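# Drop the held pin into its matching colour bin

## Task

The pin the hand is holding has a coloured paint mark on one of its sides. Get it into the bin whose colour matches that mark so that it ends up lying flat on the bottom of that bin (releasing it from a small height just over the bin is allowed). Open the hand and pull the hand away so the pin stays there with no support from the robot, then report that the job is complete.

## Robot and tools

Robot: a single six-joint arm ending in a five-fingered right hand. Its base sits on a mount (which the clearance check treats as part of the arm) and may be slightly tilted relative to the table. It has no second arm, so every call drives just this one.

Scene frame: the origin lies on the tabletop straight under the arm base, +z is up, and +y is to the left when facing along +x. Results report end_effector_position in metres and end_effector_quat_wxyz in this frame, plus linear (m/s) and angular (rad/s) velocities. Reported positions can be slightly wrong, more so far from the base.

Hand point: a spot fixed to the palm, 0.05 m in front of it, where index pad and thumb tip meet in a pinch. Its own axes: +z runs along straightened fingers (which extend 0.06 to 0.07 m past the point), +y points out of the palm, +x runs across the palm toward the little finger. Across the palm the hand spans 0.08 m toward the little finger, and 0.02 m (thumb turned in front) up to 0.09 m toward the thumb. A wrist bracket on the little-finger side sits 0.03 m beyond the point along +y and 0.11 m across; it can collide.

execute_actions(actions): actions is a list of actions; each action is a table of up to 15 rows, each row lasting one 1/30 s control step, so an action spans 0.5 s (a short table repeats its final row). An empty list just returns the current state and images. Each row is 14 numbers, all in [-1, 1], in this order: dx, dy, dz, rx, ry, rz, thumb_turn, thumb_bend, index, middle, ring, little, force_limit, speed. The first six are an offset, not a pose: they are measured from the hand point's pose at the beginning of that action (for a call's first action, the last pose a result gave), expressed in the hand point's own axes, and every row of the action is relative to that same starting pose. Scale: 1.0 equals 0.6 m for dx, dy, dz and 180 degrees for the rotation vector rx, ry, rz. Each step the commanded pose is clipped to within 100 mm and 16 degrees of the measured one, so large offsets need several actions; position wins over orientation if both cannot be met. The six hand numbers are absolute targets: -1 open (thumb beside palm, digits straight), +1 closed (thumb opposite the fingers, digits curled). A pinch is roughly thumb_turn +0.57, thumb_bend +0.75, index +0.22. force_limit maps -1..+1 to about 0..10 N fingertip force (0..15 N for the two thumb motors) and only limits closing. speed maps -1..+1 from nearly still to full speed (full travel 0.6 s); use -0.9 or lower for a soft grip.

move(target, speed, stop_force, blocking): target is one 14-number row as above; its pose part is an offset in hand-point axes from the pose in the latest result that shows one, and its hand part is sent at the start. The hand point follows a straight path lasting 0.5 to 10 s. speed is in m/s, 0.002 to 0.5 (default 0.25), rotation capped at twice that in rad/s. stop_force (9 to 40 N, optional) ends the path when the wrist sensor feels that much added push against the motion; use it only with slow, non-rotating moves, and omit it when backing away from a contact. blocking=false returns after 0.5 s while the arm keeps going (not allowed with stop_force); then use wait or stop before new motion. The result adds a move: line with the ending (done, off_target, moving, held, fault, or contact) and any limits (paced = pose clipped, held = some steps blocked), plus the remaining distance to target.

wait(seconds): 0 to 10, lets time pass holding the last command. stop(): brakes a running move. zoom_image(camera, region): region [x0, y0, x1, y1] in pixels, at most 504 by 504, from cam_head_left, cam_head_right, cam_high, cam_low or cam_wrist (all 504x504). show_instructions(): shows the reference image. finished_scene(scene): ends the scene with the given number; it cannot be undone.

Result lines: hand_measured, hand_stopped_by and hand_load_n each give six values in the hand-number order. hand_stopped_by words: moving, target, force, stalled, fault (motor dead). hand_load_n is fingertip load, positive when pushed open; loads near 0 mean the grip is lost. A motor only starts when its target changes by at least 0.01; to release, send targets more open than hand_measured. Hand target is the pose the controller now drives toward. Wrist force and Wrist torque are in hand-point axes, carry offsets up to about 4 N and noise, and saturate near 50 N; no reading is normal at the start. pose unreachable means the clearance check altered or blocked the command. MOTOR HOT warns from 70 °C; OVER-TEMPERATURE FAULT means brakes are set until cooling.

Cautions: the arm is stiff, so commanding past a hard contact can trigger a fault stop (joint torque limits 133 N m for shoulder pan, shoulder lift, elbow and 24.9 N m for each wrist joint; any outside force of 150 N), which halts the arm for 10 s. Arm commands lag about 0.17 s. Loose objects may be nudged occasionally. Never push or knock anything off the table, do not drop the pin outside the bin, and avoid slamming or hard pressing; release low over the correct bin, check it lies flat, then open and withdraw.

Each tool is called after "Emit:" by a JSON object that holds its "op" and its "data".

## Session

Emit:
{"op": "execute_actions", "data": {"actions": []}}

Scene clock: 0.00 s.
end_effector_position=(+0.8131, -0.0480, +0.2892) hand_measured=(+0.550, +0.750, +0.158, -1.000, -1.000, -1.000) hand_load_n=(+0.0, +0.5, +5.5, +0.0, +0.0, +0.0) hand_stopped_by=(target, target, target, target, target, target) hand_force_limit=0.00 hand_speed=-0.80 end_effector_quat_wxyz=(+0.545, -0.558, +0.456, -0.428) end_effector_velocity=(+0.000, -0.000, -0.000) end_effector_angular_velocity=(-0.000, -0.000, -0.001)
Joint positions: [-0.484 -0.87   1.582 -3.816 -0.897 -0.008]
Joint velocities: [-0.     0.    -0.     0.    -0.001 -0.   ]
Wrist force (N, on the end effector, along its own x y z axes, offset not removed): no reading
Wrist torque (N m, same axes, about the end effector's origin, offset not removed): no reading
Hand target: +0.813, -0.048, +0.289; +0.545, -0.558, +0.456, -0.428

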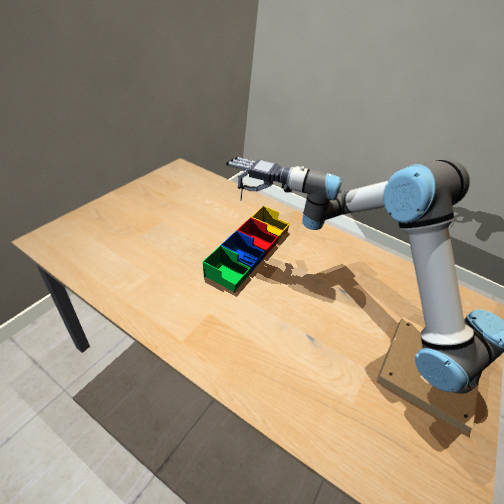

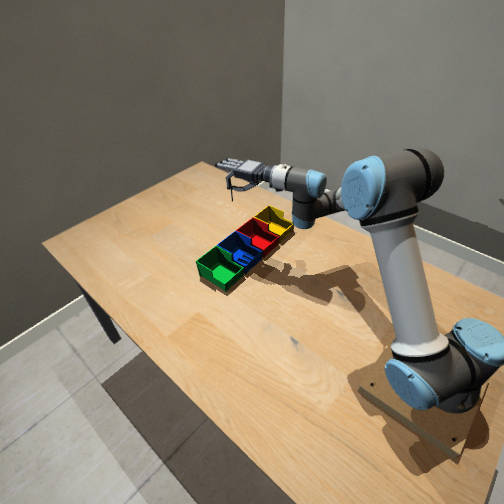

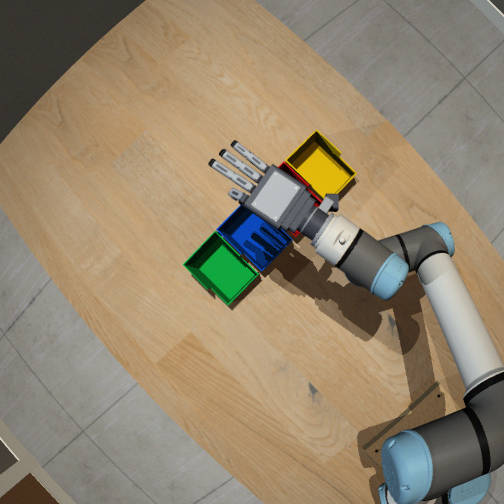

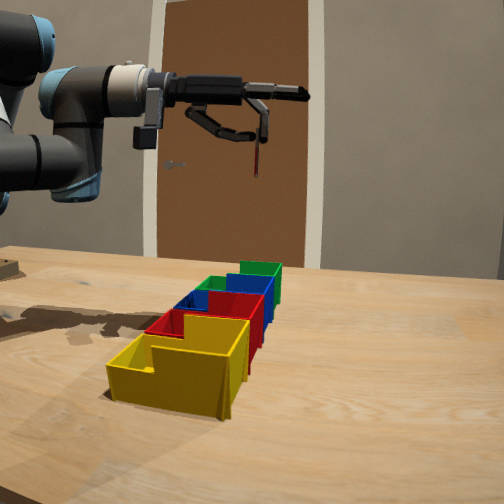

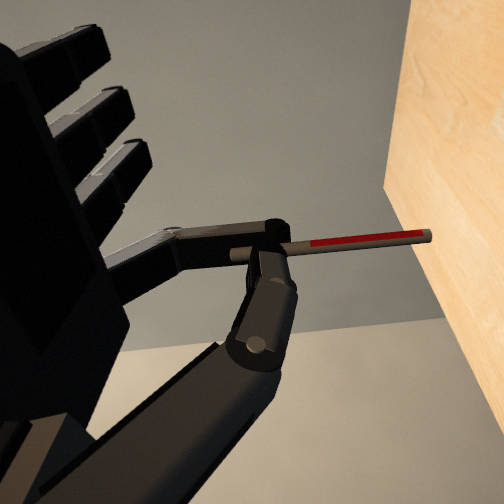

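Emit:
{"op": "move", "data": {"target": [0.107,0.295,-0.072,-0.053,-0.022,-0.249,0.55,0.75,0.25,-1,-1,-1,0,-0.8]}}

Emit:
{"op": "zoom_image", "data": {"camera": "cam_high", "region": [200, 110, 400, 310]}}

Scene clock: 2.60 s.
end_effector_position=(+0.7777, -0.1184, +0.1129) hand_measured=(+0.550, +0.750, +0.158, -1.000, -1.000, -1.000) hand_load_n=(+0.0, +0.5, +5.5, +0.0, +0.0, +0.0) hand_stopped_by=(target, target, force, target, target, target) hand_force_limit=0.00 hand_speed=-0.80 end_effector_quat_wxyz=(-0.309, +0.746, -0.224, +0.546) end_effector_velocity=(-0.000, -0.000, -0.001) end_effector_angular_velocity=(-0.006, -0.001, +0.001)
Joint positions: [-0.535 -0.715  1.741 -3.898 -0.861 -0.948]
Joint velocities: [ 0.     0.001  0.001 -0.002 -0.    -0.006]
Wrist force (N, on the end effector, along its own x y z axes, offset not removed): [1.6 2.5 0.8]
Wrist torque (N m, same axes, about the end effector's origin, offset not removed): [0.32 -0.27 0.38]
Hand target: +0.778, -0.118, +0.113; -0.309, +0.746, -0.223, +0.546
Off the commanded pose: 0.000 m, 0 deg.
move: done

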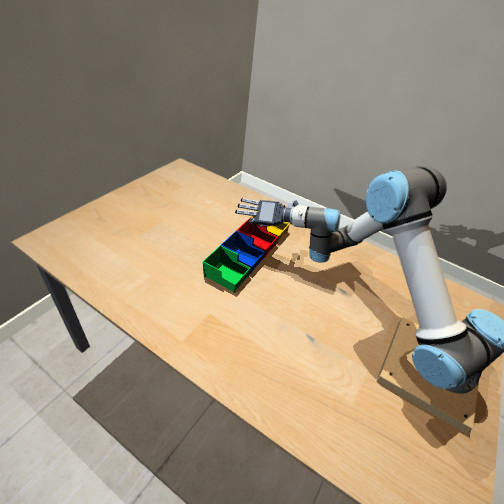

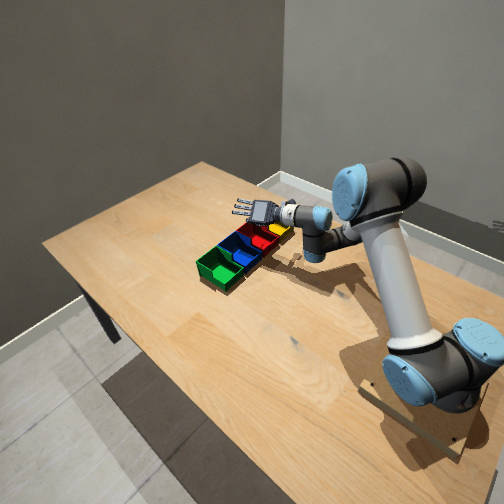

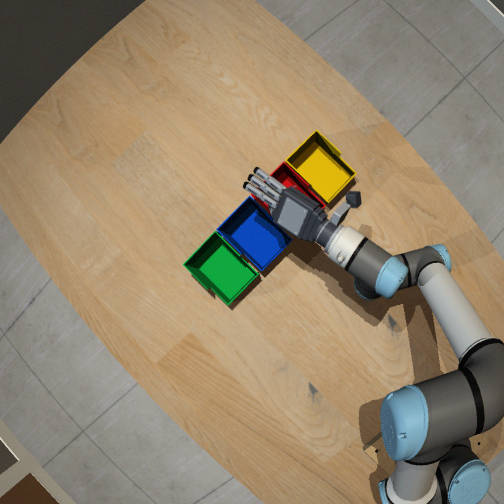

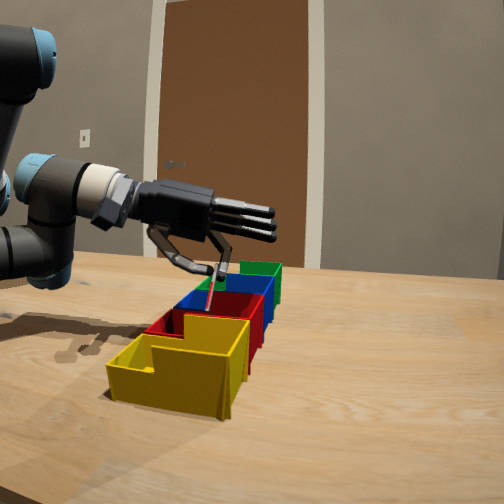

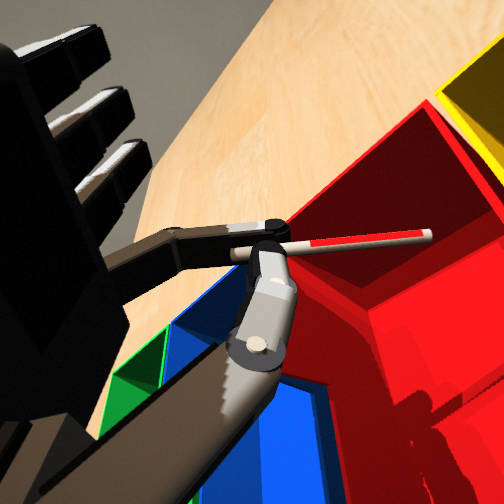

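Region (200, 110, 400, 310) of cam_high's 504x504 image, scaled by 2.520, with more detail than that image has.

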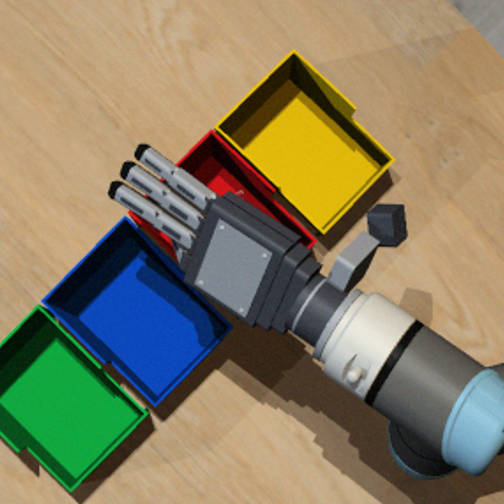

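Emit:
{"op": "execute_actions", "data": {"actions": [[[-0.014,0.012,-0.012,0,0,0,0.55,0.75,0.25,-1,-1,-1,0,-0.8]],[[0,0,0,0,0,0,0.55,0.75,-0.2,-1,-1,-1,0,1]]]}}

Emit:
{"op": "move", "data": {"target": [0.1,-0.1,-0.22,0,0,0,0.55,0.75,-0.2,-1,-1,-1,0,1]}}

Emit:
{"op": "zoom_image", "data": {"camera": "cam_high", "region": [200, 110, 400, 310]}}

Scene clock: 3.87 s.
end_effector_position=(+0.7684, -0.1194, +0.1037) hand_measured=(+0.550, +0.750, -0.200, -1.000, -1.000, -1.000) hand_load_n=(+0.0, +0.0, +0.0, +0.0, +0.0, +0.0) hand_stopped_by=(target, target, target, target, target, target) hand_force_limit=0.00 hand_speed=1.00 end_effector_quat_wxyz=(-0.309, +0.746, -0.224, +0.546) end_effector_velocity=(+0.000, -0.000, -0.000) end_effector_angular_velocity=(-0.000, +0.001, -0.001)
Joint positions: [-0.545 -0.706  1.767 -3.929 -0.851 -0.951]
Joint velocities: [ 0.     0.    -0.     0.001 -0.002 -0.   ]
Wrist force (N, on the end effector, along its own x y z axes, offset not removed): [1.5 2.1 1.0]
Wrist torque (N m, same axes, about the end effector's origin, offset not removed): [0.29 -0.20 0.32]
Hand target: +0.768, -0.119, +0.104; -0.309, +0.746, -0.224, +0.546
Off the commanded pose: 0.000 m, 0 deg.

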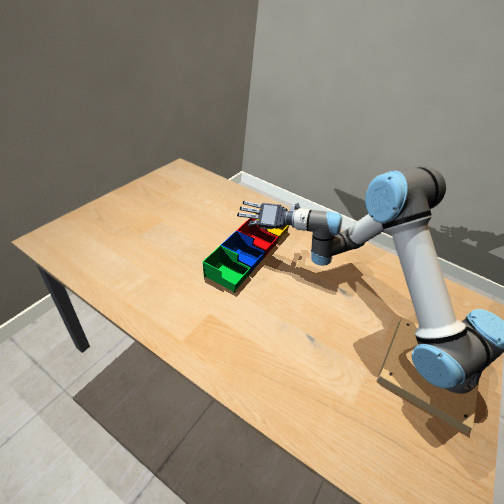

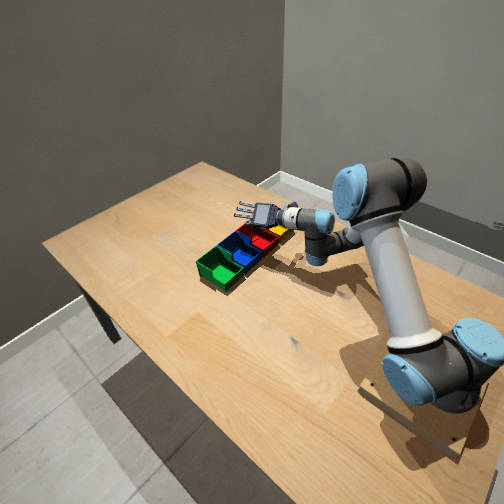

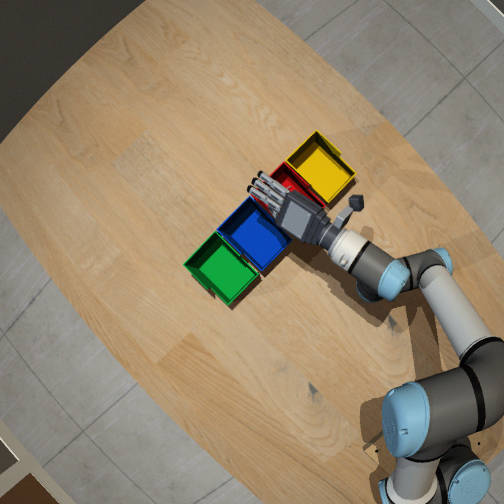

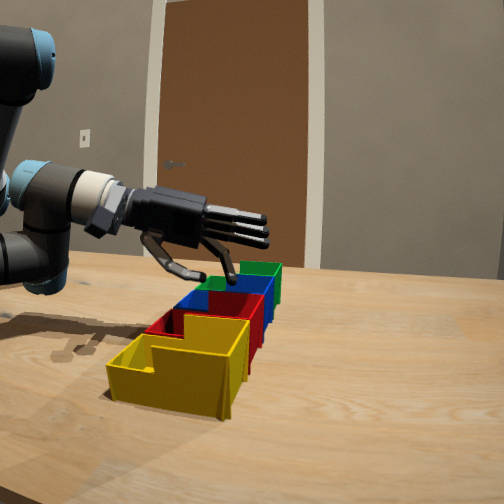

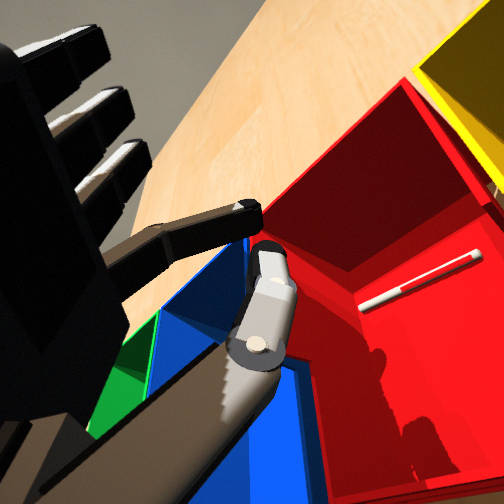

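Scene clock: 5.07 s.
end_effector_position=(+0.6605, -0.1455, +0.2145) hand_measured=(+0.550, +0.750, -0.200, -1.000, -1.000, -1.000) hand_load_n=(+0.0, +0.0, +0.0, +0.0, +0.0, +0.0) hand_stopped_by=(target, target, target, target, target, target) hand_force_limit=0.00 hand_speed=1.00 end_effector_quat_wxyz=(-0.309, +0.746, -0.224, +0.546) end_effector_velocity=(-0.001, -0.000, +0.001) end_effector_angular_velocity=(-0.001, -0.000, +0.000)
Joint positions: [-0.714 -1.08   2.081 -3.818 -0.689 -1.022]
Joint velocities: [-0.002 -0.004  0.002  0.002  0.002 -0.002]
Wrist force (N, on the end effector, along its own x y z axes, offset not removed): [1.7 2.3 1.6]
Wrist torque (N m, same axes, about the end effector's origin, offset not removed): [0.27 -0.25 0.45]
Hand target: +0.660, -0.146, +0.215; -0.309, +0.746, -0.224, +0.546
Off the commanded pose: 0.000 m, 0 deg.
move: done

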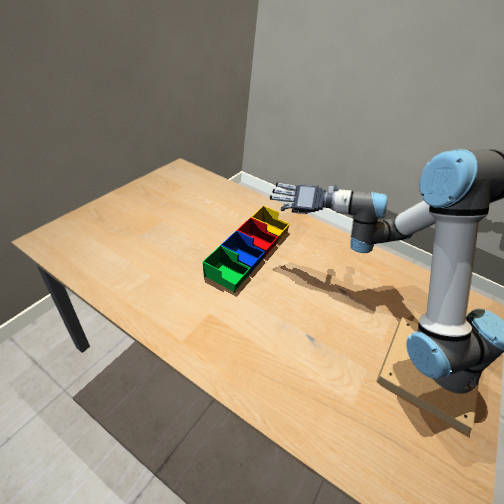

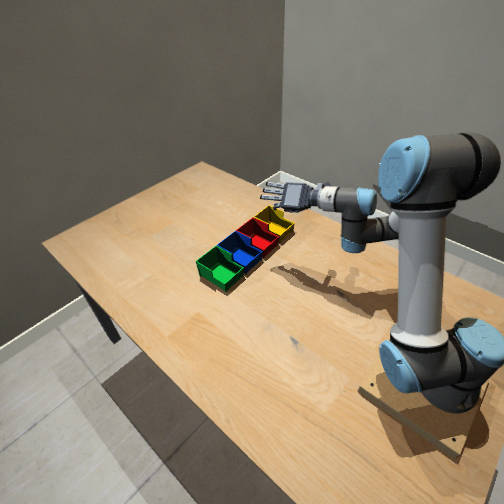

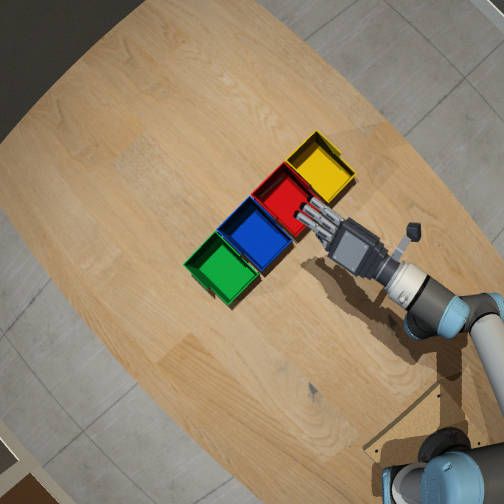

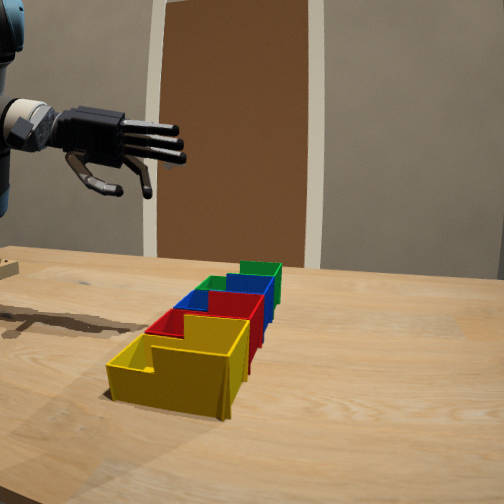

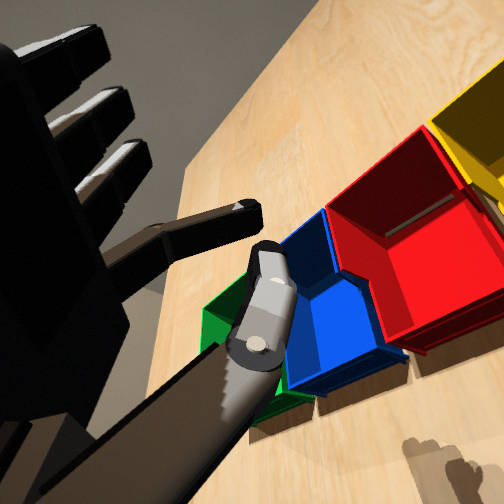

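Region (200, 110, 400, 310) of cam_high's 504x504 image, scaled by 2.520, with more detail than that image has.

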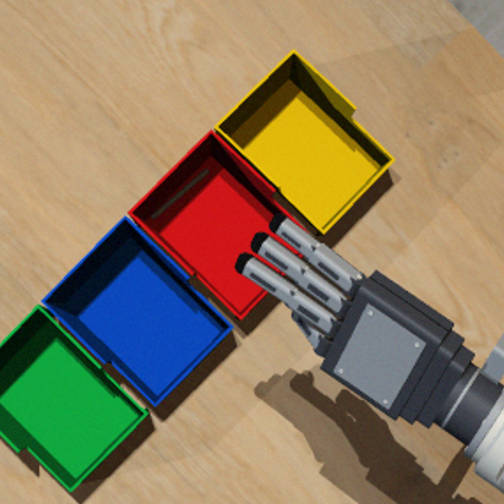

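Done: the pin lies flat in the red bin.

Emit:
{"op": "finished_scene", "data": {"scene": 2}}

The scene is finished: the task was done.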